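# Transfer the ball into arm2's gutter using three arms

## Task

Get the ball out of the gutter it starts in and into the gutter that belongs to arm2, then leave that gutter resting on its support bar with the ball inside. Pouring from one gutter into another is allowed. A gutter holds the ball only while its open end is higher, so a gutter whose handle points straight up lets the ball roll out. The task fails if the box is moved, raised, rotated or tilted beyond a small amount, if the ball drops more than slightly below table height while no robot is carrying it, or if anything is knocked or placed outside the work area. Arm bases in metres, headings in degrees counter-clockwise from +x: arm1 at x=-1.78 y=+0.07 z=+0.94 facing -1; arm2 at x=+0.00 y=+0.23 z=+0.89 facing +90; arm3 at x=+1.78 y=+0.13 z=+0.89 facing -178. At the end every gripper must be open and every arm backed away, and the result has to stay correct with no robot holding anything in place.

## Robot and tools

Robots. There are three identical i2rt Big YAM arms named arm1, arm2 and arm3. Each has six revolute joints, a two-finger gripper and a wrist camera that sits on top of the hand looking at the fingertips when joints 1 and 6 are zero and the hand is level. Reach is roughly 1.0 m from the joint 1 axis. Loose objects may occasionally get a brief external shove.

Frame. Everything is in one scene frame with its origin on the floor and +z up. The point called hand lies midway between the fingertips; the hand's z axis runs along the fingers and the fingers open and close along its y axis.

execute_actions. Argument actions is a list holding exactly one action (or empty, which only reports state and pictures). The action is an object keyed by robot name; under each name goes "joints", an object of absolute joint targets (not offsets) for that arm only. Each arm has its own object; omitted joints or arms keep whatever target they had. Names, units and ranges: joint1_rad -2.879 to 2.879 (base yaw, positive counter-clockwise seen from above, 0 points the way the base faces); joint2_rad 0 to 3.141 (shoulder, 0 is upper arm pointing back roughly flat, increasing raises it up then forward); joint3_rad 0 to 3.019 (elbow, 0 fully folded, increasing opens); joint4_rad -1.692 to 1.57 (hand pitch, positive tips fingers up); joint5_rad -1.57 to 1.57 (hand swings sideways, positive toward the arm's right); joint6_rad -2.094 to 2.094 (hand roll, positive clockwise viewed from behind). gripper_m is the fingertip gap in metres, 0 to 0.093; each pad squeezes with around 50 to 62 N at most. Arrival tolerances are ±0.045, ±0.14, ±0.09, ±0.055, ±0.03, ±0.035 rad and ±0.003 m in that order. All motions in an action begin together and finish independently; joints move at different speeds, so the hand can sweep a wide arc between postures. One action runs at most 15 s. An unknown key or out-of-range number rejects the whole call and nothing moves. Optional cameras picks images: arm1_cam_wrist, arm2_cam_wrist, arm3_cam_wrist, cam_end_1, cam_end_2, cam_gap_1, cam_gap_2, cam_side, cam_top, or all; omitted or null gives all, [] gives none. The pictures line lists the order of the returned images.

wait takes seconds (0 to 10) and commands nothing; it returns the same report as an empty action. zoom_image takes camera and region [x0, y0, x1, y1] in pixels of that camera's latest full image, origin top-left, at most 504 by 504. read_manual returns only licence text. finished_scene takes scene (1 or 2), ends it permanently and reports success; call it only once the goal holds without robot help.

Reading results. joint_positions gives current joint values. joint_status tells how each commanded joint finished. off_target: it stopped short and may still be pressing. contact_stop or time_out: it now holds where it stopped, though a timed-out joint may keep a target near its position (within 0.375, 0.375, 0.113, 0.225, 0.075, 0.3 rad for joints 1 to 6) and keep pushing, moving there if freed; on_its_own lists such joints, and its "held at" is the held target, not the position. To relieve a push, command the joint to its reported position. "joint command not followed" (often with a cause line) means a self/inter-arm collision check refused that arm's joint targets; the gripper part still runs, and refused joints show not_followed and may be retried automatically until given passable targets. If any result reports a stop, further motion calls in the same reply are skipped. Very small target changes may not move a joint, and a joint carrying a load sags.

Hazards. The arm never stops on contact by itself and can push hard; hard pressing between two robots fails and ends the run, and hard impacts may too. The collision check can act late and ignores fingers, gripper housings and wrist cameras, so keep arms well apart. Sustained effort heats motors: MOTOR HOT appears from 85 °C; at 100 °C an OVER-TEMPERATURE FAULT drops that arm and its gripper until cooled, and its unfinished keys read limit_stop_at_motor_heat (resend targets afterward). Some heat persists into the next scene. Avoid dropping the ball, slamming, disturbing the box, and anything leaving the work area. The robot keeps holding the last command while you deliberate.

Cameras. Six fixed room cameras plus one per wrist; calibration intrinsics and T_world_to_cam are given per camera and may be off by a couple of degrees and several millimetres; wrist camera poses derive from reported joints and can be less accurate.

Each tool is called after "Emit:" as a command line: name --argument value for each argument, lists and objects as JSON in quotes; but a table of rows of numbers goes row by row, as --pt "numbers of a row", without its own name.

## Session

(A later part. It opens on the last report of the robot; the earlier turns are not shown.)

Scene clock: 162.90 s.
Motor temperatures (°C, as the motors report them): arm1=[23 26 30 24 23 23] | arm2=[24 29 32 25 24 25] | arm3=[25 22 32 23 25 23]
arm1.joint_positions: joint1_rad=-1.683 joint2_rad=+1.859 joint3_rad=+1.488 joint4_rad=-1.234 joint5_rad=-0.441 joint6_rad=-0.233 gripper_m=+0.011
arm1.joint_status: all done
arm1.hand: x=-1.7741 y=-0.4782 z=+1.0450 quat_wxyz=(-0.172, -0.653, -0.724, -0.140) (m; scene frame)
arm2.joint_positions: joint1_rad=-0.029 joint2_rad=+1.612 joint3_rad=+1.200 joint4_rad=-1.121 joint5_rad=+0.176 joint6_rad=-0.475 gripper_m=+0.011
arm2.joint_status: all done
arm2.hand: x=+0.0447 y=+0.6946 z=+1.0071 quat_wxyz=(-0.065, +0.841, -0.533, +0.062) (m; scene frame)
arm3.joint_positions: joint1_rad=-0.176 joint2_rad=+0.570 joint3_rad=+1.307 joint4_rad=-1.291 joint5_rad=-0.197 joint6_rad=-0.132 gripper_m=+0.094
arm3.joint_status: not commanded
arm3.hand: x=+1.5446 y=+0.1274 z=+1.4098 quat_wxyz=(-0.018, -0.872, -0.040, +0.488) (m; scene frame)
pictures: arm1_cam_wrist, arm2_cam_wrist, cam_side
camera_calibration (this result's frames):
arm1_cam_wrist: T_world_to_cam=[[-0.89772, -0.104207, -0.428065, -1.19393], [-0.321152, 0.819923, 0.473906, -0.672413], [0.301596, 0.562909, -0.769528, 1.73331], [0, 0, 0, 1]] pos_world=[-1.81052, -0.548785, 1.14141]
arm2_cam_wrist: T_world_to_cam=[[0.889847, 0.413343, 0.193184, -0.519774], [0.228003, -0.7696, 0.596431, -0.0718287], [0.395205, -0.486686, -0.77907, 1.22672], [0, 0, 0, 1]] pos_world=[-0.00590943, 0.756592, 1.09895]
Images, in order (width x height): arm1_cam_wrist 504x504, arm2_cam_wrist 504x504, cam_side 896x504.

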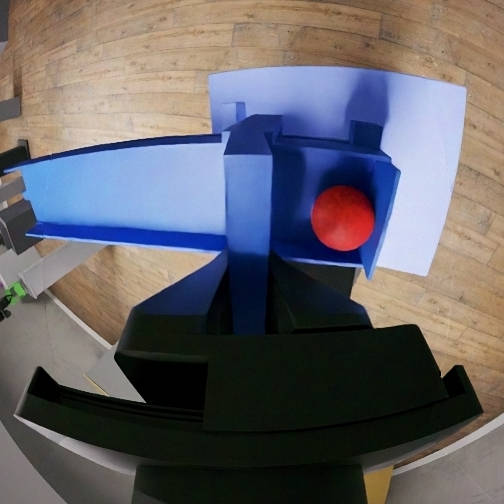

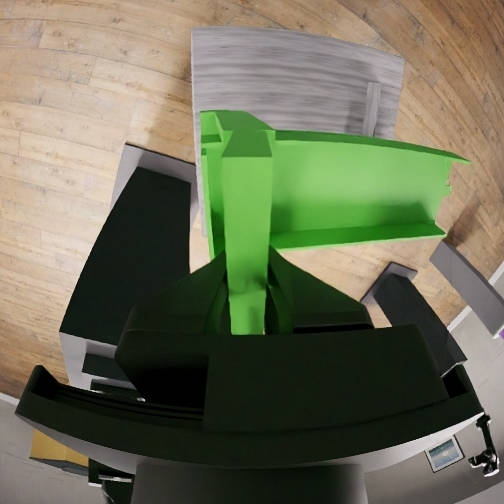

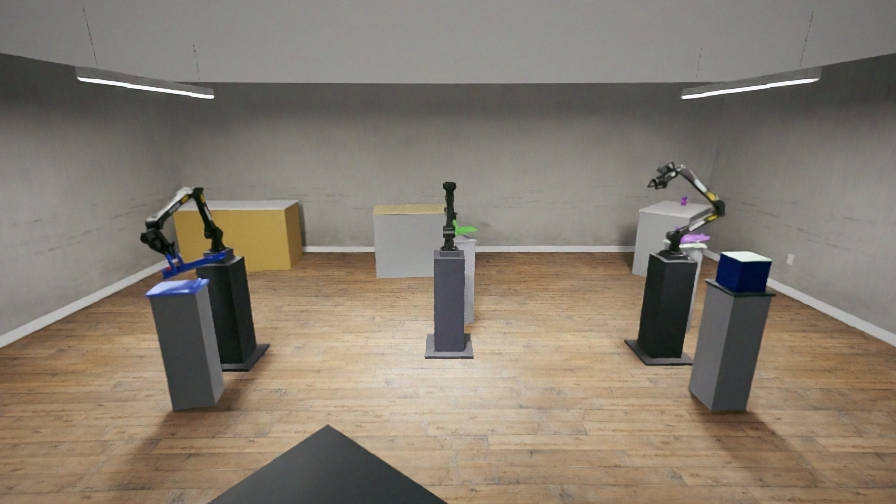

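Emit:
execute_actions --actions '[{"arm1":{"joints":{"joint1_rad":-0.8,"joint2_rad":1.80,"joint3_rad":1.70,"joint4_rad":-1.07}},"arm2":{"joints":{"joint1_rad":1.0,"joint3_rad":1.65,"joint4_rad":-1.45,"joint5_rad":0.35}}}]' --cameras '["arm1_cam_wrist","cam_top"]'

Emit:
execute_actions --actions '[{"arm1":{"joints":{"joint1_rad":0.017,"joint6_rad":1.57}},"arm2":{"joints":{"joint1_rad":2.091,"joint2_rad":2.124,"joint3_rad":1.924,"joint4_rad":-1.181}}}]' --cameras '["arm1_cam_wrist","cam_side","cam_gap_1"]'

Scene clock: 220.77 s.
Motor temperatures (°C, as the motors report them): arm1=[23 26 35 24 24 23] | arm2=[24 29 40 25 24 25] | arm3=[25 22 33 23 25 23]
arm1.joint_positions: joint1_rad=-0.799 joint2_rad=+1.810 joint3_rad=+1.659 joint4_rad=-1.074 joint5_rad=-0.444 joint6_rad=-0.234 gripper_m=+0.011
arm1.joint_status: all done
arm1.hand: x=-1.2913 y=-0.3376 z=+1.1503 quat_wxyz=(-0.256, -0.236, -0.932, -0.105) (m; scene frame)
arm2.joint_positions: joint1_rad=+1.008 joint2_rad=+1.621 joint3_rad=+1.602 joint4_rad=-1.442 joint5_rad=+0.342 joint6_rad=-0.478 gripper_m=+0.011
arm2.joint_status: all done
arm2.hand: x=-0.4047 y=+0.5549 z=+1.1598 quat_wxyz=(-0.180, +0.982, -0.052, +0.037) (m; scene frame)
arm3.joint_positions: joint1_rad=-0.176 joint2_rad=+0.570 joint3_rad=+1.307 joint4_rad=-1.291 joint5_rad=-0.197 joint6_rad=-0.132 gripper_m=+0.094
arm3.joint_status: not commanded
arm3.hand: x=+1.5446 y=+0.1274 z=+1.4098 quat_wxyz=(-0.018, -0.872, -0.040, +0.488) (m; scene frame)
pictures: arm1_cam_wrist, cam_top
camera_calibration (this result's frames):
arm1_cam_wrist: T_world_to_cam=[[-0.388688, -0.864456, -0.318806, -0.425851], [-0.921275, 0.359698, 0.147884, -1.23785], [-0.0131654, 0.351189, -0.936212, 1.30346], [0, 0, 0, 1]] pos_world=[-1.28876, -0.380637, 1.26761]
Images, in order (width x height): arm1_cam_wrist 504x504, cam_top 896x504.

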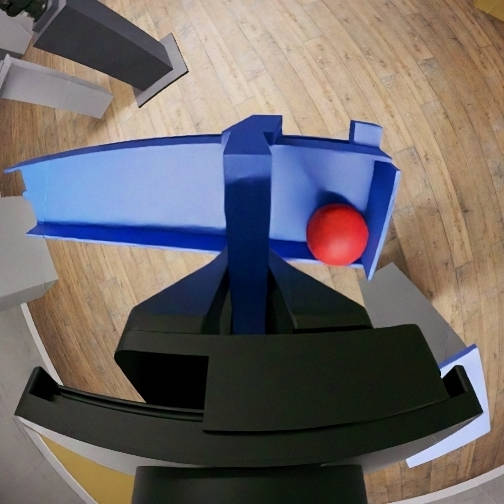

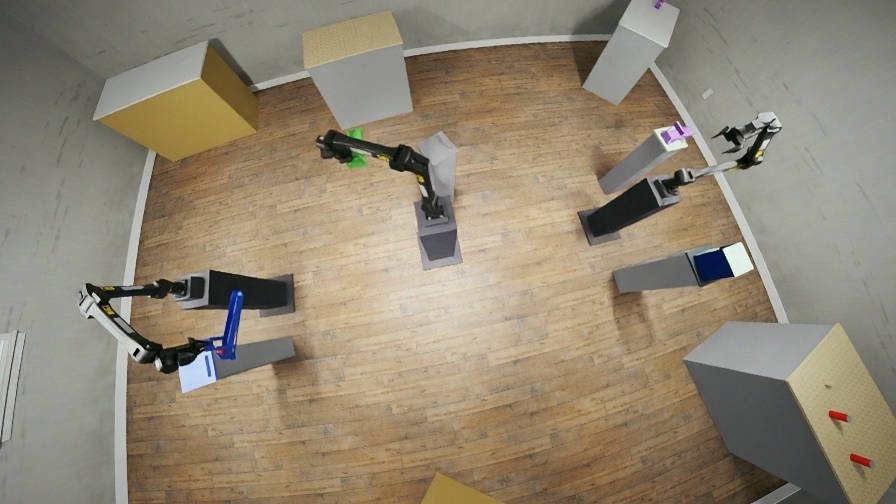

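Scene clock: 223.03 s.
Motor temperatures (°C, as the motors report them): arm1=[23 26 35 24 24 23] | arm2=[24 30 40 25 24 25] | arm3=[25 22 33 23 25 23]
arm1.joint_positions: joint1_rad=+0.015 joint2_rad=+1.810 joint3_rad=+1.659 joint4_rad=-1.074 joint5_rad=-0.444 joint6_rad=+1.560 gripper_m=+0.011
arm1.joint_status: all done
arm1.hand: x=-1.1489 y=+0.1463 z=+1.1511 quat_wxyz=(+0.032, -0.646, -0.712, -0.274) (m; scene frame)
arm2.joint_positions: joint1_rad=+2.085 joint2_rad=+2.150 joint3_rad=+1.888 joint4_rad=-1.179 joint5_rad=+0.345 joint6_rad=-0.480 gripper_m=+0.011
arm2.joint_status: all done
arm2.hand: x=-0.6259 y=-0.0533 z=+0.9664 quat_wxyz=(-0.176, +0.869, +0.459, -0.065) (m; scene frame)
arm3.joint_positions: joint1_rad=-0.176 joint2_rad=+0.570 joint3_rad=+1.307 joint4_rad=-1.291 joint5_rad=-0.197 joint6_rad=-0.132 gripper_m=+0.094
arm3.joint_status: not commanded
arm3.hand: x=+1.5446 y=+0.1274 z=+1.4098 quat_wxyz=(-0.018, -0.872, -0.040, +0.488) (m; scene frame)
pictures: arm1_cam_wrist, cam_gap_1, cam_side
camera_calibration (this result's frames):
arm1_cam_wrist: T_world_to_cam=[[-0.937985, -0.0105689, -0.346514, -0.676029], [-0.30855, 0.481144, 0.820547, -1.36894], [0.158051, 0.876578, -0.454567, 0.70151], [0, 0, 0, 1]] pos_world=[-1.16737, 0.036582, 1.20791]
Images, in order (width x height): arm1_cam_wrist 504x504, cam_gap_1 896x504, cam_side 896x504.

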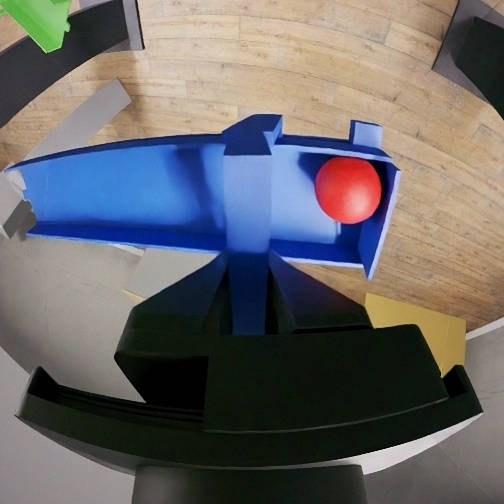

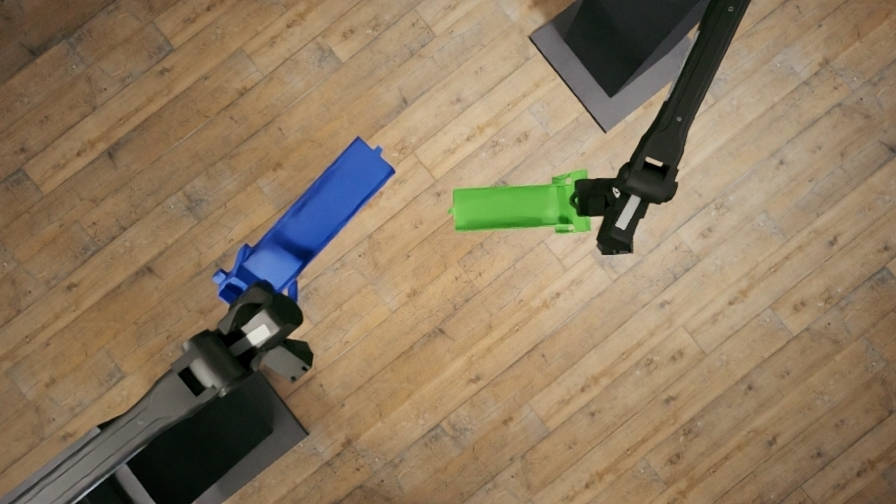

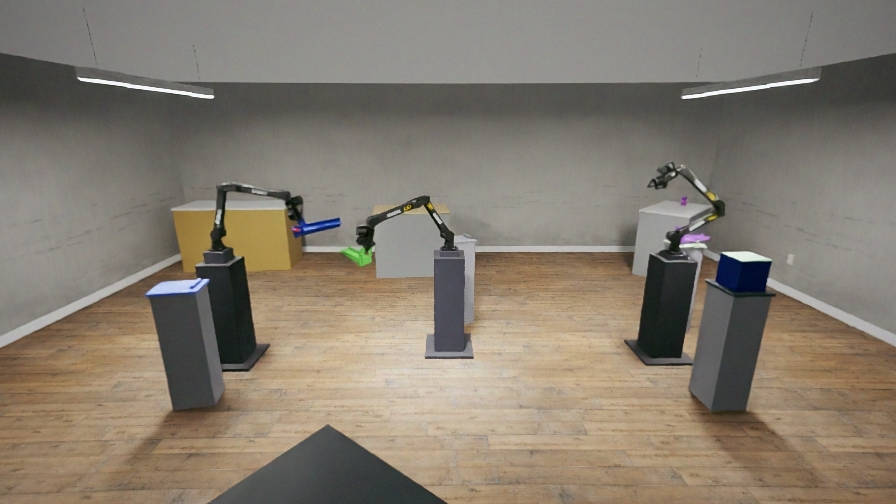

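Emit:
execute_actions --actions '[{"arm1":{"joints":{"joint2_rad":1.835,"joint3_rad":1.70,"joint4_rad":-1.14,"joint5_rad":0}},"arm2":{"joints":{"joint2_rad":2.10,"joint3_rad":1.97}}}]' --cameras '["arm1_cam_wrist","arm2_cam_wrist","cam_side","cam_gap_1","cam_end_1"]'

Emit:
zoom_image --camera "cam_side" --region '[270, 180, 410, 280]'

Emit:
zoom_image --camera "cam_gap_1" --region '[250, 100, 650, 380]'

Scene clock: 233.27 s.
Motor temperatures (°C, as the motors report them): arm1=[23 27 35 24 24 23] | arm2=[24 32 40 25 24 25] | arm3=[25 22 33 23 25 23]
arm1.joint_positions: joint1_rad=+0.015 joint2_rad=+1.837 joint3_rad=+1.659 joint4_rad=-1.129 joint5_rad=-0.004 joint6_rad=+1.563 gripper_m=+0.011
arm1.joint_status: all done
arm1.hand: x=-1.1540 y=+0.0731 z=+1.1148 quat_wxyz=(-0.094, -0.696, -0.705, -0.096) (m; scene frame)
arm2.joint_positions: joint1_rad=+2.085 joint2_rad=+2.147 joint3_rad=+1.895 joint4_rad=-1.179 joint5_rad=+0.345 joint6_rad=-0.480 gripper_m=+0.011
arm2.joint_status: all done
arm2.hand: x=-0.6280 y=-0.0546 z=+0.9717 quat_wxyz=(-0.176, +0.869, +0.458, -0.070) (m; scene frame)
arm3.joint_positions: joint1_rad=-0.176 joint2_rad=+0.570 joint3_rad=+1.307 joint4_rad=-1.291 joint5_rad=-0.197 joint6_rad=-0.132 gripper_m=+0.094
arm3.joint_status: not commanded
arm3.hand: x=+1.5446 y=+0.1274 z=+1.4098 quat_wxyz=(-0.018, -0.872, -0.040, +0.488) (m; scene frame)
pictures: arm1_cam_wrist, arm2_cam_wrist, cam_end_1, cam_gap_1, cam_side
camera_calibration (this result's frames):
arm1_cam_wrist: T_world_to_cam=[[-0.963813, -0.00822923, -0.266451, -0.81339], [-0.162998, 0.809102, 0.564611, -0.876219], [0.210939, 0.587611, -0.781164, 1.19628], [0, 0, 0, 1]] pos_world=[-1.17912, -0.00068854, 1.21248]
arm2_cam_wrist: T_world_to_cam=[[-0.760357, 0.52272, 0.385515, -0.821891], [0.642412, 0.517761, 0.565005, -0.112838], [0.0957346, 0.677265, -0.729484, 0.927639], [0, 0, 0, 1]] pos_world=[-0.641249, -0.140215, 1.0573]
Images, in order (width x height): arm1_cam_wrist 504x504, arm2_cam_wrist 504x504, cam_end_1 896x504, cam_gap_1 896x504, cam_side 896x504.

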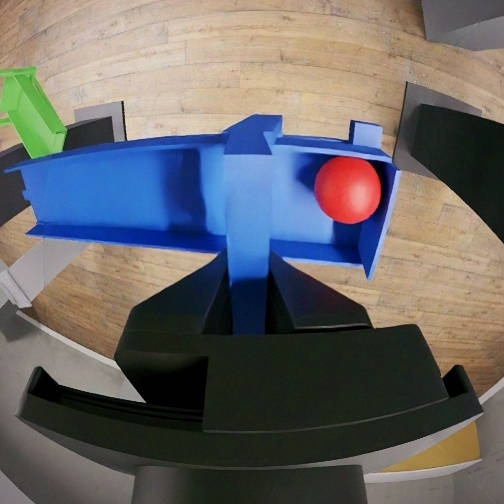

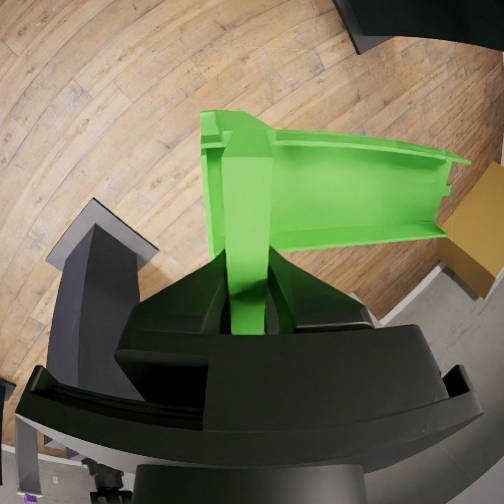

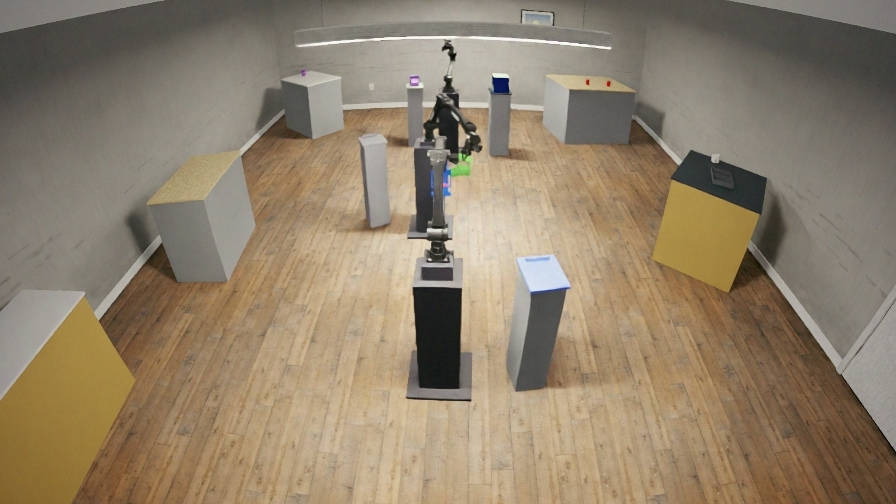

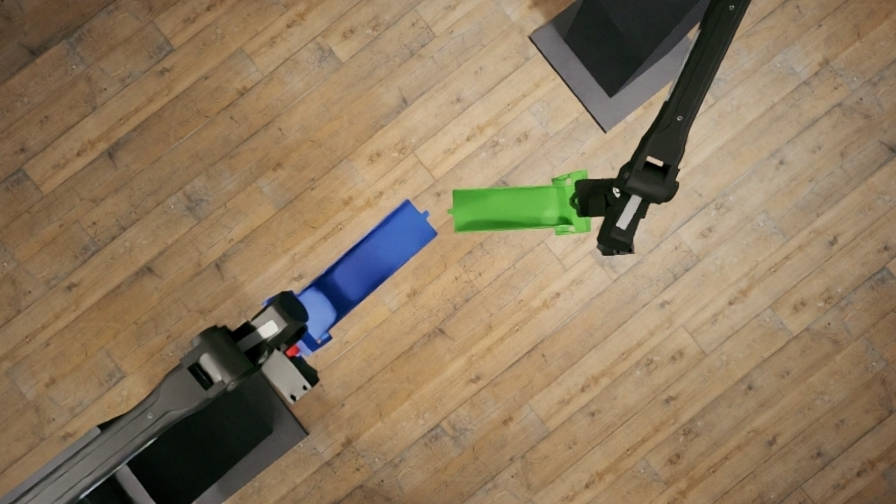

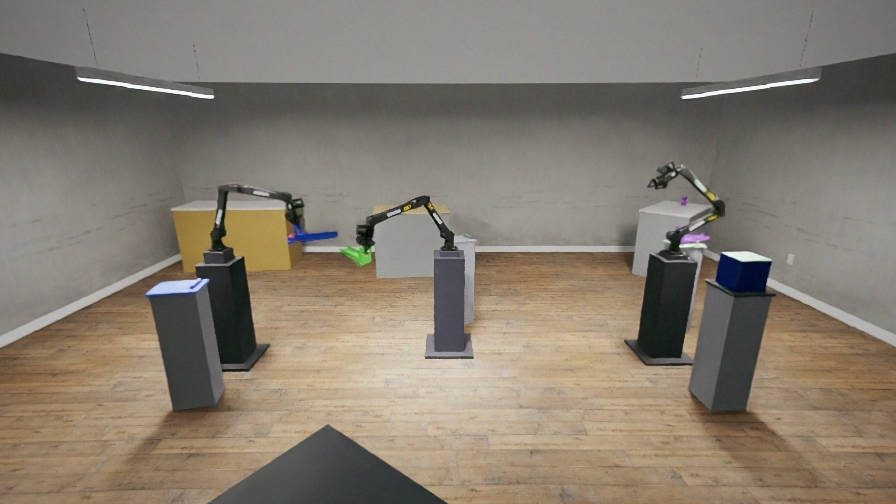

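Region (270, 180, 410, 280) of cam_side's 896x504 image, scaled by 3.600, with more detail than that image has; it fills the top 360 rows of this view, and the rest is white.

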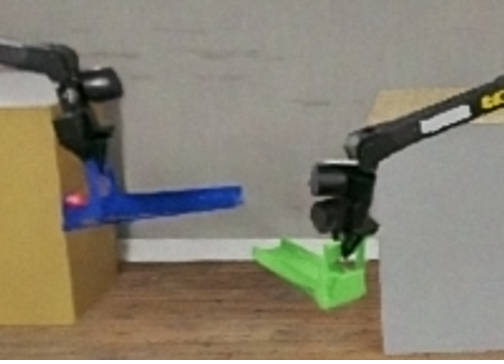

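Region (250, 100, 650, 380) of cam_gap_1's 896x504 image, scaled by 1.260, with more detail than that image has; it fills the top 353 rows of this view, and the rest is white.

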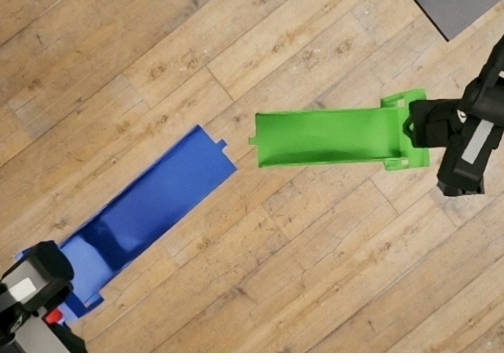

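Emit:
execute_actions --actions '[{"arm1":{"joints":{"joint1_rad":0.106,"joint2_rad":1.94,"joint3_rad":1.83,"joint4_rad":-1.22}},"arm2":{"joints":{"joint1_rad":1.836,"joint4_rad":-1.02,"joint5_rad":0.26,"joint6_rad":-0.85}}}]' --cameras '["cam_side","cam_gap_1","cam_end_1"]'

Emit:
zoom_image --camera "cam_side" --region '[270, 180, 410, 280]'

Emit:
zoom_image --camera "cam_gap_1" --region '[250, 50, 650, 350]'

Scene clock: 265.67 s.
Motor temperatures (°C, as the motors report them): arm1=[23 27 36 24 23 23] | arm2=[24 36 45 25 24 25] | arm3=[25 22 34 23 25 23]
arm1.joint_positions: joint1_rad=+0.117 joint2_rad=+1.953 joint3_rad=+1.754 joint4_rad=-1.209 joint5_rad=-0.001 joint6_rad=+1.564 gripper_m=+0.011
arm1.joint_status: all done
arm1.hand: x=-1.1440 y=+0.1375 z=+1.0803 quat_wxyz=(-0.057, -0.663, -0.744, -0.063) (m; scene frame)
arm2.joint_positions: joint1_rad=+1.843 joint2_rad=+2.147 joint3_rad=+1.899 joint4_rad=-1.039 joint5_rad=+0.256 joint6_rad=-0.839 gripper_m=+0.011
arm2.joint_status: all done
arm2.hand: x=-0.7081 y=+0.0810 z=+0.9777 quat_wxyz=(-0.166, +0.843, +0.502, -0.097) (m; scene frame)
arm3.joint_positions: joint1_rad=-0.176 joint2_rad=+0.570 joint3_rad=+1.307 joint4_rad=-1.291 joint5_rad=-0.197 joint6_rad=-0.132 gripper_m=+0.094
arm3.joint_status: not commanded
arm3.hand: x=+1.5446 y=+0.1274 z=+1.4098 quat_wxyz=(-0.018, -0.872, -0.040, +0.488) (m; scene frame)
pictures: cam_end_1, cam_gap_1, cam_side
Images, in order (width x height): cam_end_1 896x504, cam_gap_1 896x504, cam_side 896x504.

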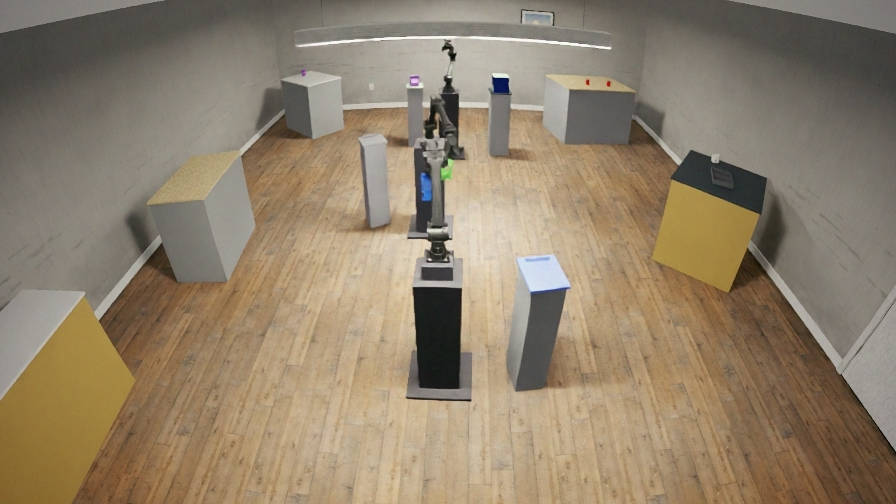

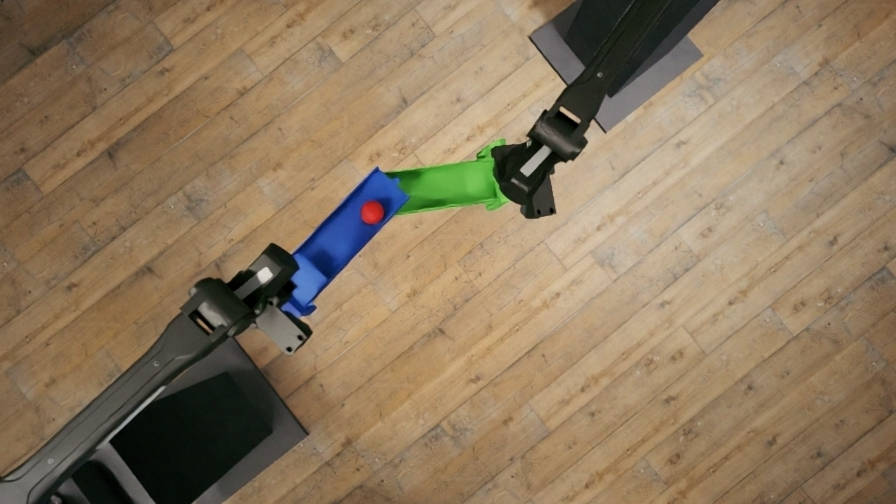

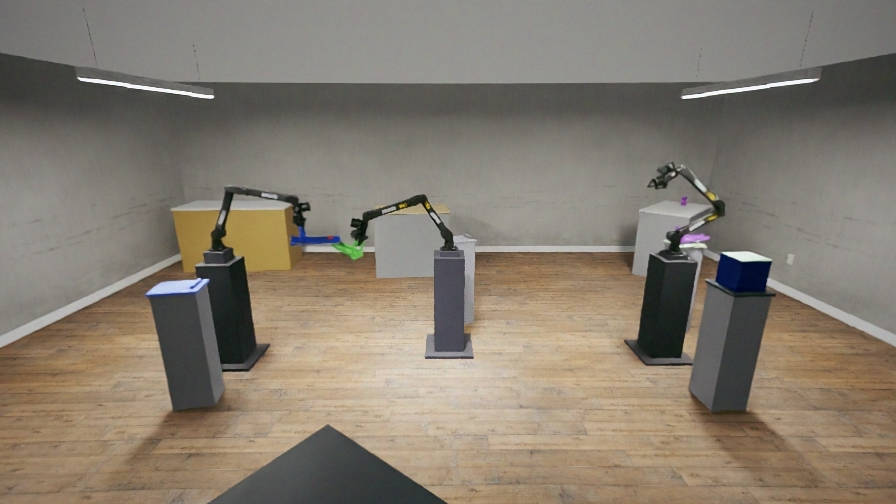

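Region (270, 180, 410, 280) of cam_side's 896x504 image, scaled by 3.600, with more detail than that image has; it fills the top 360 rows of this view, and the rest is white.

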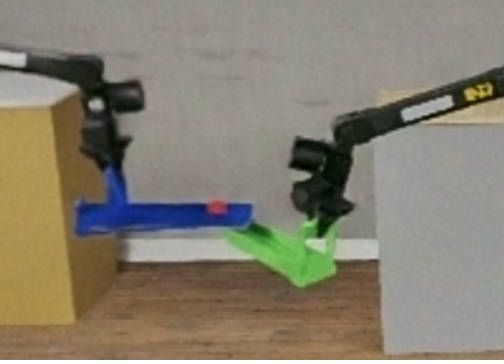

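Region (250, 50, 650, 350) of cam_gap_1's 896x504 image, scaled by 1.260, with more detail than that image has; it fills the top 378 rows of this view, and the rest is white.

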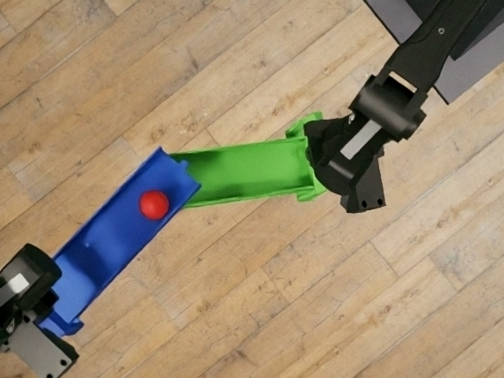

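The ball is already rolling toward the green gutter; check.

Emit:
execute_actions --actions '[]' --cameras '["cam_gap_1","arm2_cam_wrist","arm1_cam_wrist"]'

Scene clock: 268.27 s.
Motor temperatures (°C, as the motors report them): arm1=[23 27 37 24 23 23] | arm2=[24 36 46 25 24 25] | arm3=[25 22 34 23 25 23]
arm1.joint_positions: joint1_rad=+0.117 joint2_rad=+1.953 joint3_rad=+1.754 joint4_rad=-1.210 joint5_rad=-0.001 joint6_rad=+1.564 gripper_m=+0.011
arm1.joint_status: all done
arm1.hand: x=-1.1442 y=+0.1375 z=+1.0803 quat_wxyz=(-0.056, -0.663, -0.744, -0.062) (m; scene frame)
arm2.joint_positions: joint1_rad=+1.842 joint2_rad=+2.146 joint3_rad=+1.899 joint4_rad=-1.038 joint5_rad=+0.254 joint6_rad=-0.841 gripper_m=+0.011
arm2.joint_status: all done
arm2.hand: x=-0.7084 y=+0.0812 z=+0.9779 quat_wxyz=(-0.166, +0.843, +0.503, -0.098) (m; scene frame)
arm3.joint_positions: joint1_rad=-0.176 joint2_rad=+0.570 joint3_rad=+1.307 joint4_rad=-1.291 joint5_rad=-0.197 joint6_rad=-0.132 gripper_m=+0.094
arm3.joint_status: not commanded
arm3.hand: x=+1.5446 y=+0.1274 z=+1.4098 quat_wxyz=(-0.018, -0.872, -0.040, +0.488) (m; scene frame)
pictures: arm1_cam_wrist, arm2_cam_wrist, cam_gap_1
camera_calibration (this result's frames):
arm1_cam_wrist: T_world_to_cam=[[-0.979969, -0.107882, -0.167398, -0.924401], [-0.185925, 0.796812, 0.574911, -0.942892], [0.0713623, 0.594518, -0.800909, 0.990083], [0, 0, 0, 1]] pos_world=[-1.15185, 0.0629584, 1.1803]
arm2_cam_wrist: T_world_to_cam=[[-0.804869, 0.444034, 0.393725, -0.989544], [0.593451, 0.60343, 0.532624, -0.145032], [-0.00108236, 0.662349, -0.749195, 0.799861], [0, 0, 0, 1]] pos_world=[-0.709519, -0.00287916, 1.06611]
Images, in order (width x height): arm1_cam_wrist 504x504, arm2_cam_wrist 504x504, cam_gap_1 896x504.

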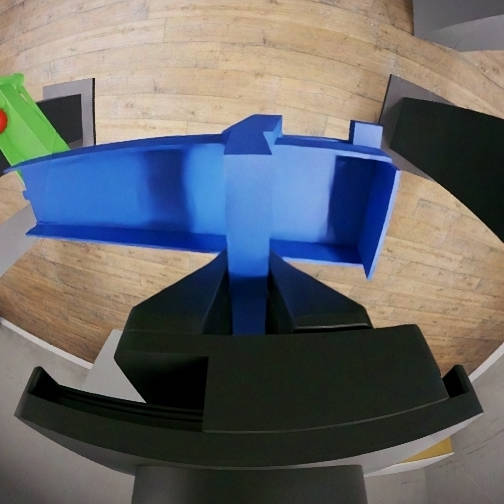

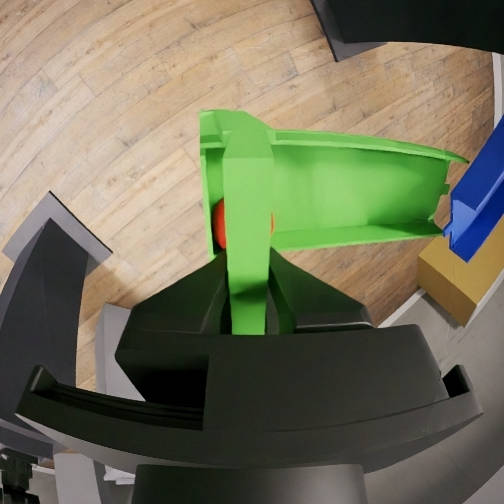

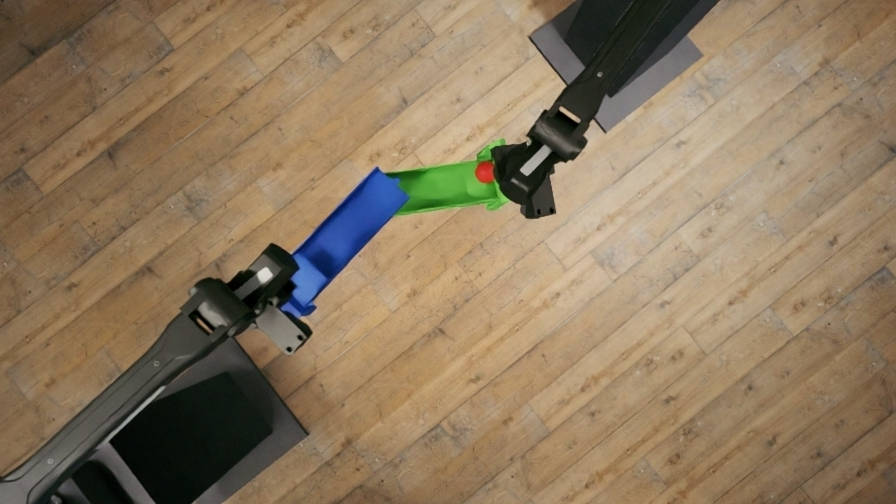

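Emit:
execute_actions --actions '[{"arm1":{"joints":{"joint1_rad":-1.0,"joint2_rad":1.80,"joint4_rad":-1.1}},"arm2":{"joints":{"joint1_rad":0.027,"joint2_rad":1.542,"joint3_rad":1.223,"joint4_rad":-1.03,"joint5_rad":0.35,"joint6_rad":-0.475}}}]' --cameras '["arm2_cam_wrist","cam_end_2"]'

Emit:
execute_actions --actions '[{"arm1":{"joints":{"joint1_rad":-1.683,"joint2_rad":1.82,"joint3_rad":1.60,"joint4_rad":-1.36,"joint5_rad":-0.2,"joint6_rad":-0.233}},"arm2":{"joints":{"joint1_rad":-0.015,"joint2_rad":1.665,"joint3_rad":1.19,"joint4_rad":-0.98,"joint5_rad":0.24}}}]' --cameras '["arm2_cam_wrist","cam_end_2","arm1_cam_wrist","cam_side"]'

Emit:
zoom_image --camera "cam_end_2" --region '[480, 90, 580, 170]'

Scene clock: 290.67 s.
Motor temperatures (°C, as the motors report them): arm1=[23 28 39 24 23 23] | arm2=[24 37 46 25 24 25] | arm3=[25 22 34 23 25 23]
arm1.joint_positions: joint1_rad=-1.007 joint2_rad=+1.813 joint3_rad=+1.788 joint4_rad=-1.108 joint5_rad=+0.003 joint6_rad=+1.564 gripper_m=+0.011
arm1.joint_status: all done
arm1.hand: x=-1.4322 y=-0.4959 z=+1.1898 quat_wxyz=(-0.210, -0.938, -0.270, -0.060) (m; scene frame)
arm2.joint_positions: joint1_rad=+0.019 joint2_rad=+1.574 joint3_rad=+1.207 joint4_rad=-1.033 joint5_rad=+0.347 joint6_rad=-0.484 gripper_m=+0.011
arm2.joint_status: all done
arm2.hand: x=+0.0508 y=+0.7194 z=+1.0368 quat_wxyz=(-0.166, +0.836, -0.514, +0.098) (m; scene frame)
arm3.joint_positions: joint1_rad=-0.176 joint2_rad=+0.570 joint3_rad=+1.307 joint4_rad=-1.291 joint5_rad=-0.197 joint6_rad=-0.132 gripper_m=+0.094
arm3.joint_status: not commanded
arm3.hand: x=+1.5446 y=+0.1274 z=+1.4098 quat_wxyz=(-0.018, -0.872, -0.040, +0.488) (m; scene frame)
pictures: arm2_cam_wrist, cam_end_2
camera_calibration (this result's frames):
arm2_cam_wrist: T_world_to_cam=[[0.824434, 0.405772, 0.394535, -0.741131], [0.159511, -0.835443, 0.525919, 0.052057], [0.543015, -0.370653, -0.753493, 1.14205], [0, 0, 0, 1]] pos_world=[-0.0174394, 0.767524, 1.12555]
Images, in order (width x height): arm2_cam_wrist 504x504, cam_end_2 896x504.

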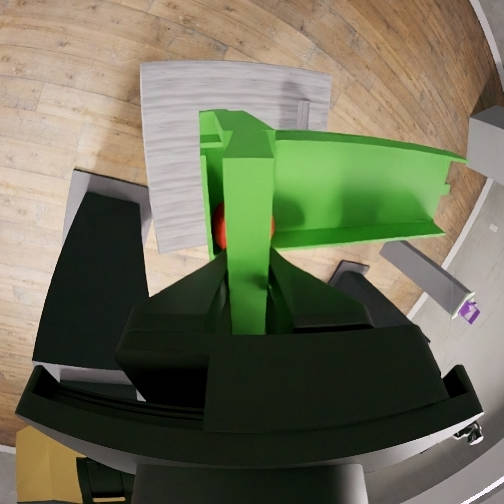

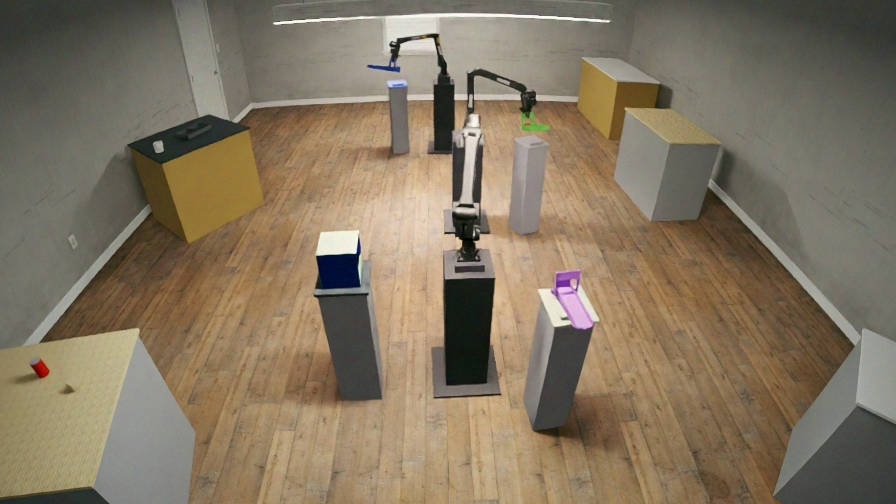

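Scene clock: 292.93 s.
Motor temperatures (°C, as the motors report them): arm1=[23 28 39 24 23 23] | arm2=[24 36 45 25 24 25] | arm3=[25 22 34 23 25 23]
arm1.joint_positions: joint1_rad=-1.682 joint2_rad=+1.841 joint3_rad=+1.600 joint4_rad=-1.344 joint5_rad=-0.194 joint6_rad=-0.221 gripper_m=+0.011
arm1.joint_status: all done
arm1.hand: x=-1.8154 y=-0.4863 z=+1.0817 quat_wxyz=(-0.077, -0.668, -0.738, -0.063) (m; scene frame)
arm2.joint_positions: joint1_rad=-0.010 joint2_rad=+1.696 joint3_rad=+1.171 joint4_rad=-0.994 joint5_rad=+0.237 joint6_rad=-0.484 gripper_m=+0.011
arm2.joint_status: all done
arm2.hand: x=+0.0467 y=+0.7108 z=+0.9626 quat_wxyz=(-0.087, +0.845, -0.521, +0.085) (m; scene frame)
arm3.joint_positions: joint1_rad=-0.176 joint2_rad=+0.570 joint3_rad=+1.307 joint4_rad=-1.291 joint5_rad=-0.197 joint6_rad=-0.132 gripper_m=+0.094
arm3.joint_status: not commanded
arm3.hand: x=+1.5446 y=+0.1274 z=+1.4098 quat_wxyz=(-0.018, -0.872, -0.040, +0.488) (m; scene frame)
pictures: arm1_cam_wrist, arm2_cam_wrist, cam_end_2, cam_side
camera_calibration (this result's frames):
arm1_cam_wrist: T_world_to_cam=[[-0.975816, -0.0951902, -0.19678, -1.60368], [-0.190103, 0.813934, 0.548974, -0.542619], [0.107909, 0.573106, -0.812345, 1.47824], [0, 0, 0, 1]] pos_world=[-1.82756, -0.558185, 1.18315]
arm2_cam_wrist: T_world_to_cam=[[0.866093, 0.431491, 0.252384, -0.588381], [0.20869, -0.770891, 0.60181, -0.0366646], [0.454236, -0.468554, -0.757711, 1.16299], [0, 0, 0, 1]] pos_world=[-0.0110274, 0.77054, 1.05177]
Images, in order (width x height): arm1_cam_wrist 504x504, arm2_cam_wrist 504x504, cam_end_2 896x504, cam_side 896x504.

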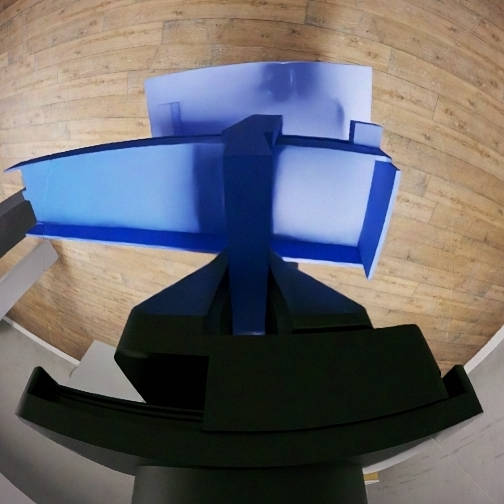

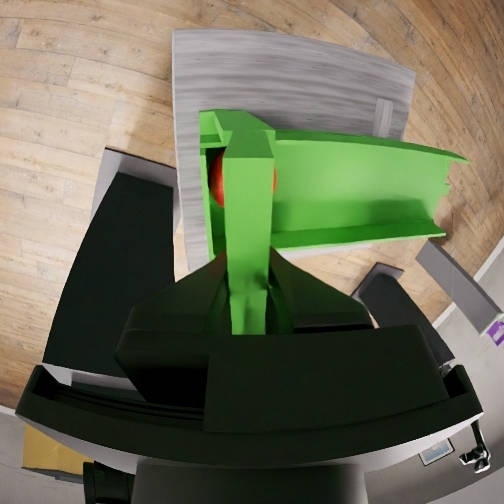

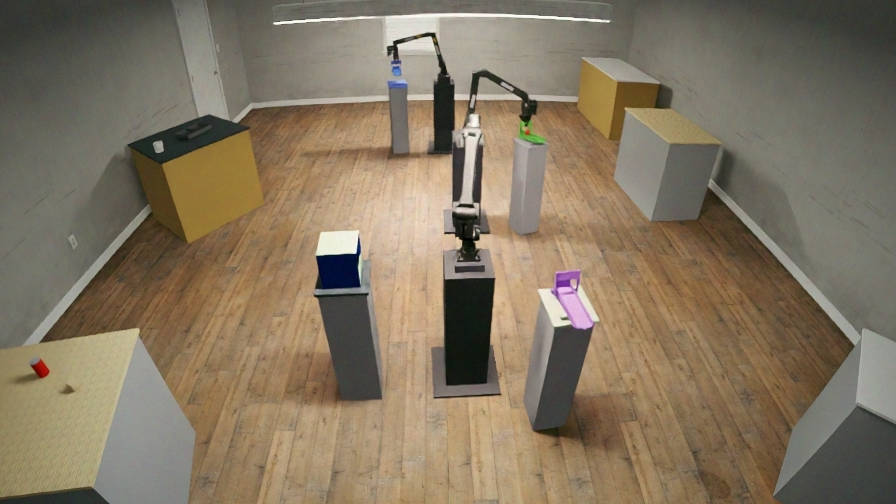

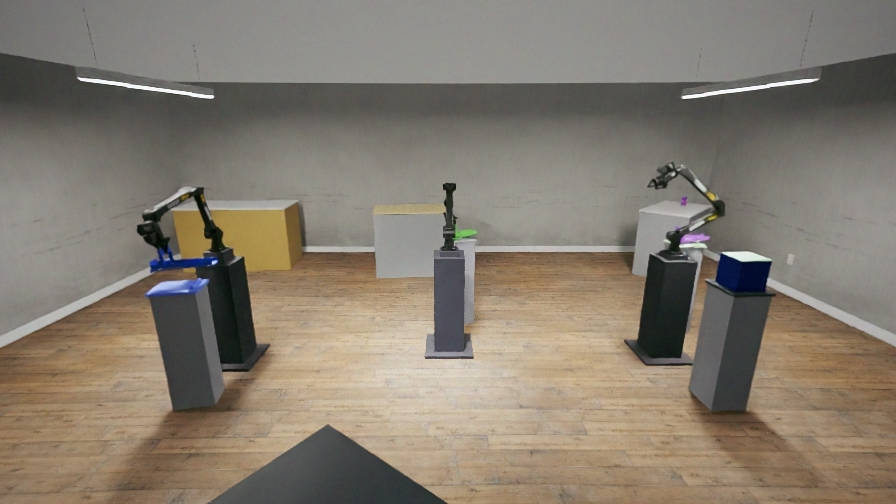

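Region (480, 90, 580, 170) of cam_end_2's 896x504 image, scaled by 5.040, with more detail than that image has; it fills the top 403 rows of this view, and the rest is white.

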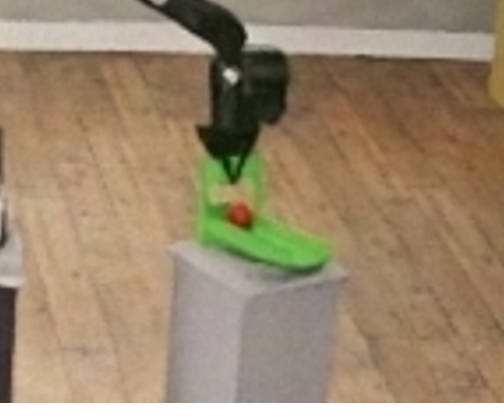

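Emit:
execute_actions --actions '[{"arm1":{"joints":{"joint2_rad":1.94,"joint3_rad":1.456,"joint4_rad":-1.09}},"arm2":{"joints":{"gripper_m":0.06}}}]' --cameras '["arm2_cam_wrist"]'

Emit:
execute_actions --actions '[{"arm1":{"joints":{"gripper_m":0.06}},"arm2":{"joints":{"joint2_rad":1.5,"joint3_rad":1.3,"joint4_rad":-1.25}}}]' --cameras '[]'

Emit:
execute_actions --actions '[{"arm1":{"joints":{"joint2_rad":1.8,"joint3_rad":1.6,"joint4_rad":-1.37}}}]' --cameras '["arm2_cam_wrist","arm1_cam_wrist","cam_end_2","cam_side"]'

Scene clock: 300.57 s.
Motor temperatures (°C, as the motors report them): arm1=[23 28 37 24 23 23] | arm2=[24 35 43 25 24 25] | arm3=[25 22 35 23 25 23]
arm1.joint_positions: joint1_rad=-1.684 joint2_rad=+1.950 joint3_rad=+1.456 joint4_rad=-1.103 joint5_rad=-0.197 joint6_rad=-0.227 gripper_m=+0.011
arm1.joint_status: all done
arm1.hand: x=-1.8153 y=-0.4852 z=+0.9715 quat_wxyz=(-0.075, -0.667, -0.738, -0.069) (m; scene frame)
arm2.joint_positions: joint1_rad=-0.010 joint2_rad=+1.685 joint3_rad=+1.171 joint4_rad=-0.993 joint5_rad=+0.237 joint6_rad=-0.484 gripper_m=+0.060
arm2.joint_status: all done
arm2.hand: x=+0.0467 y=+0.7117 z=+0.9679 quat_wxyz=(-0.092, +0.844, -0.522, +0.081) (m; scene frame)
arm3.joint_positions: joint1_rad=-0.176 joint2_rad=+0.570 joint3_rad=+1.307 joint4_rad=-1.291 joint5_rad=-0.197 joint6_rad=-0.132 gripper_m=+0.094
arm3.joint_status: not commanded
arm3.hand: x=+1.5446 y=+0.1274 z=+1.4098 quat_wxyz=(-0.018, -0.872, -0.040, +0.488) (m; scene frame)
pictures: arm2_cam_wrist
camera_calibration (this result's frames):
arm2_cam_wrist: T_world_to_cam=[[0.866066, 0.428357, 0.257758, -0.593056], [0.208585, -0.778184, 0.592386, -0.0248755], [0.454336, -0.459281, -0.763308, 1.16617], [0, 0, 0, 1]] pos_world=[-0.0110189, 0.770283, 1.05775]
Images, in order (width x height): arm2_cam_wrist 504x504.

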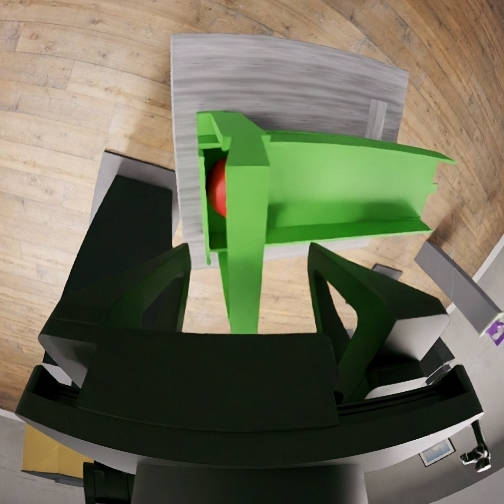

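Scene clock: 301.73 s.
Motor temperatures (°C, as the motors report them): arm1=[23 28 37 24 23 23] | arm2=[24 35 43 25 24 25] | arm3=[25 22 35 23 25 23]
arm1.joint_positions: joint1_rad=-1.684 joint2_rad=+1.947 joint3_rad=+1.456 joint4_rad=-1.103 joint5_rad=-0.197 joint6_rad=-0.227 gripper_m=+0.060
arm1.joint_status: all done
arm1.hand: x=-1.8154 y=-0.4856 z=+0.9733 quat_wxyz=(-0.076, -0.667, -0.738, -0.068) (m; scene frame)
arm2.joint_positions: joint1_rad=-0.010 joint2_rad=+1.498 joint3_rad=+1.264 joint4_rad=-1.239 joint5_rad=+0.238 joint6_rad=-0.484 gripper_m=+0.060
arm2.joint_status: all done
arm2.hand: x=+0.0467 y=+0.6871 z=+1.0815 quat_wxyz=(-0.107, +0.842, -0.523, +0.073) (m; scene frame)
arm3.joint_positions: joint1_rad=-0.176 joint2_rad=+0.570 joint3_rad=+1.307 joint4_rad=-1.291 joint5_rad=-0.197 joint6_rad=-0.132 gripper_m=+0.094
arm3.joint_status: not commanded
arm3.hand: x=+1.5446 y=+0.1274 z=+1.4098 quat_wxyz=(-0.018, -0.872, -0.040, +0.488) (m; scene frame)
pictures: none
No camera images: the call's "cameras" was empty. Leave "cameras" out to get every camera's image.

Scene clock: 302.93 s.
Motor temperatures (°C, as the motors report them): arm1=[23 28 37 24 23 23] | arm2=[24 34 43 25 24 25] | arm3=[25 22 35 23 25 23]
arm1.joint_positions: joint1_rad=-1.684 joint2_rad=+1.784 joint3_rad=+1.572 joint4_rad=-1.355 joint5_rad=-0.197 joint6_rad=-0.227 gripper_m=+0.060
arm1.joint_status: all done
arm1.hand: x=-1.8146 y=-0.4734 z=+1.1013 quat_wxyz=(-0.084, -0.666, -0.739, -0.057) (m; scene frame)
arm2.joint_positions: joint1_rad=-0.010 joint2_rad=+1.498 joint3_rad=+1.264 joint4_rad=-1.239 joint5_rad=+0.238 joint6_rad=-0.484 gripper_m=+0.060
arm2.joint_status: not commanded
arm2.hand: x=+0.0467 y=+0.6871 z=+1.0815 quat_wxyz=(-0.107, +0.842, -0.523, +0.073) (m; scene frame)
arm3.joint_positions: joint1_rad=-0.176 joint2_rad=+0.570 joint3_rad=+1.307 joint4_rad=-1.291 joint5_rad=-0.197 joint6_rad=-0.132 gripper_m=+0.094
arm3.joint_status: not commanded
arm3.hand: x=+1.5446 y=+0.1274 z=+1.4098 quat_wxyz=(-0.018, -0.872, -0.040, +0.488) (m; scene frame)
pictures: arm1_cam_wrist, arm2_cam_wrist, cam_end_2, cam_side
camera_calibration (this result's frames):
arm1_cam_wrist: T_world_to_cam=[[-0.975281, -0.102107, -0.195964, -1.60102], [-0.193327, 0.823783, 0.532923, -0.54727], [0.107017, 0.557634, -0.82316, 1.48961], [0, 0, 0, 1]] pos_world=[-1.82666, -0.543303, 1.2041]
arm2_cam_wrist: T_world_to_cam=[[0.865902, 0.419369, 0.27266, -0.621737], [0.208056, -0.797648, 0.566101, -0.069429], [0.454892, -0.43346, -0.777937, 1.23964], [0, 0, 0, 1]] pos_world=[-0.0110941, 0.742692, 1.17319]
Images, in order (width x height): arm1_cam_wrist 504x504, arm2_cam_wrist 504x504, cam_end_2 896x504, cam_side 896x504.

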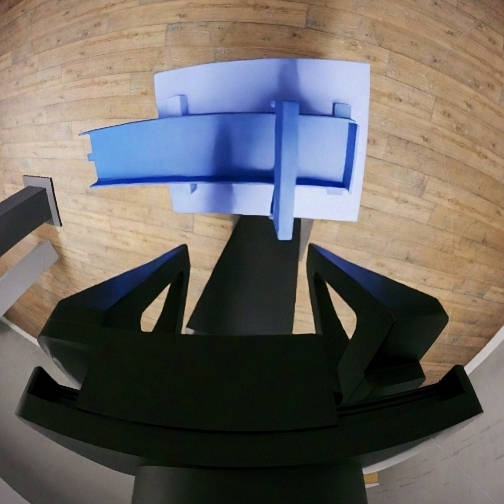

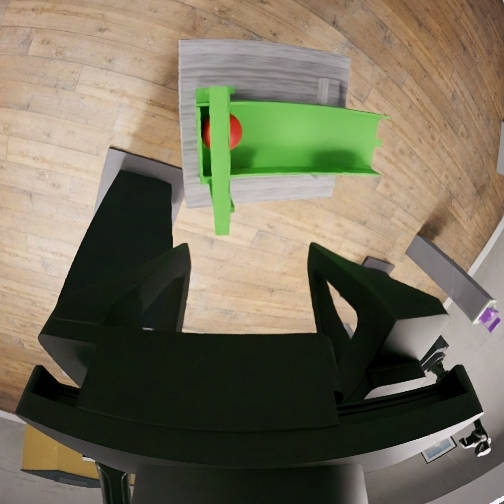

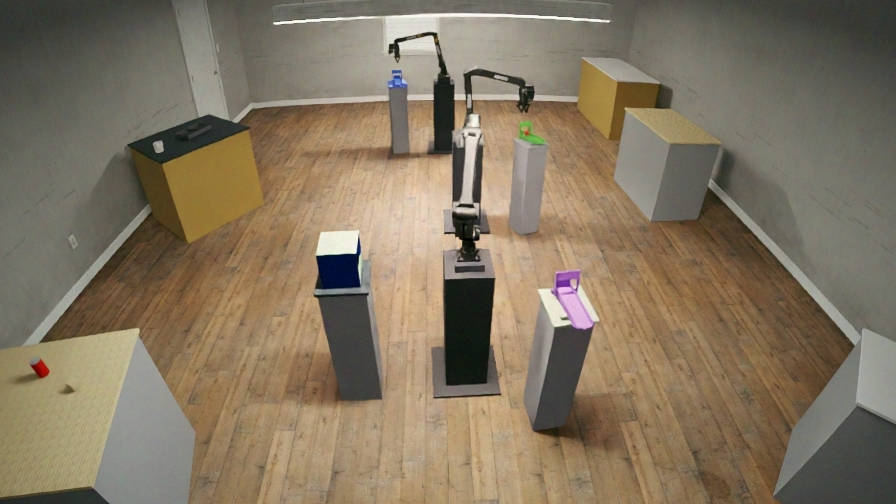

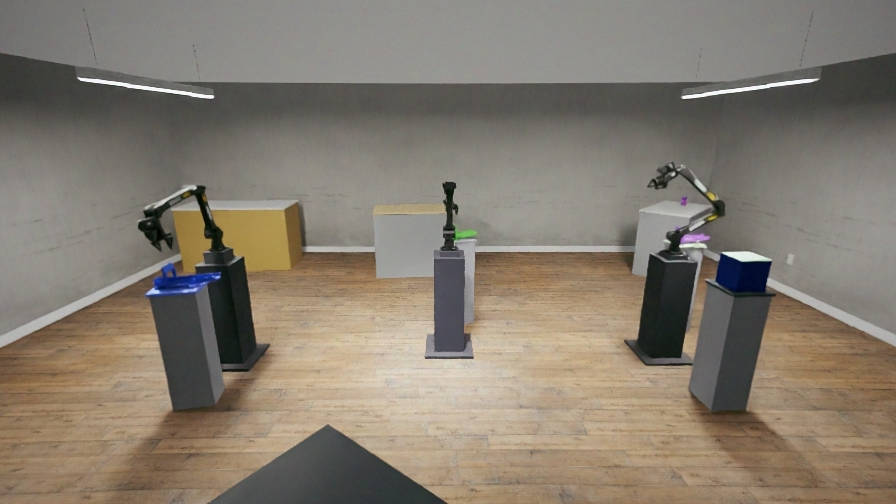

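Emit:
finished_scene --scene 1

The scene is finished: the task was done.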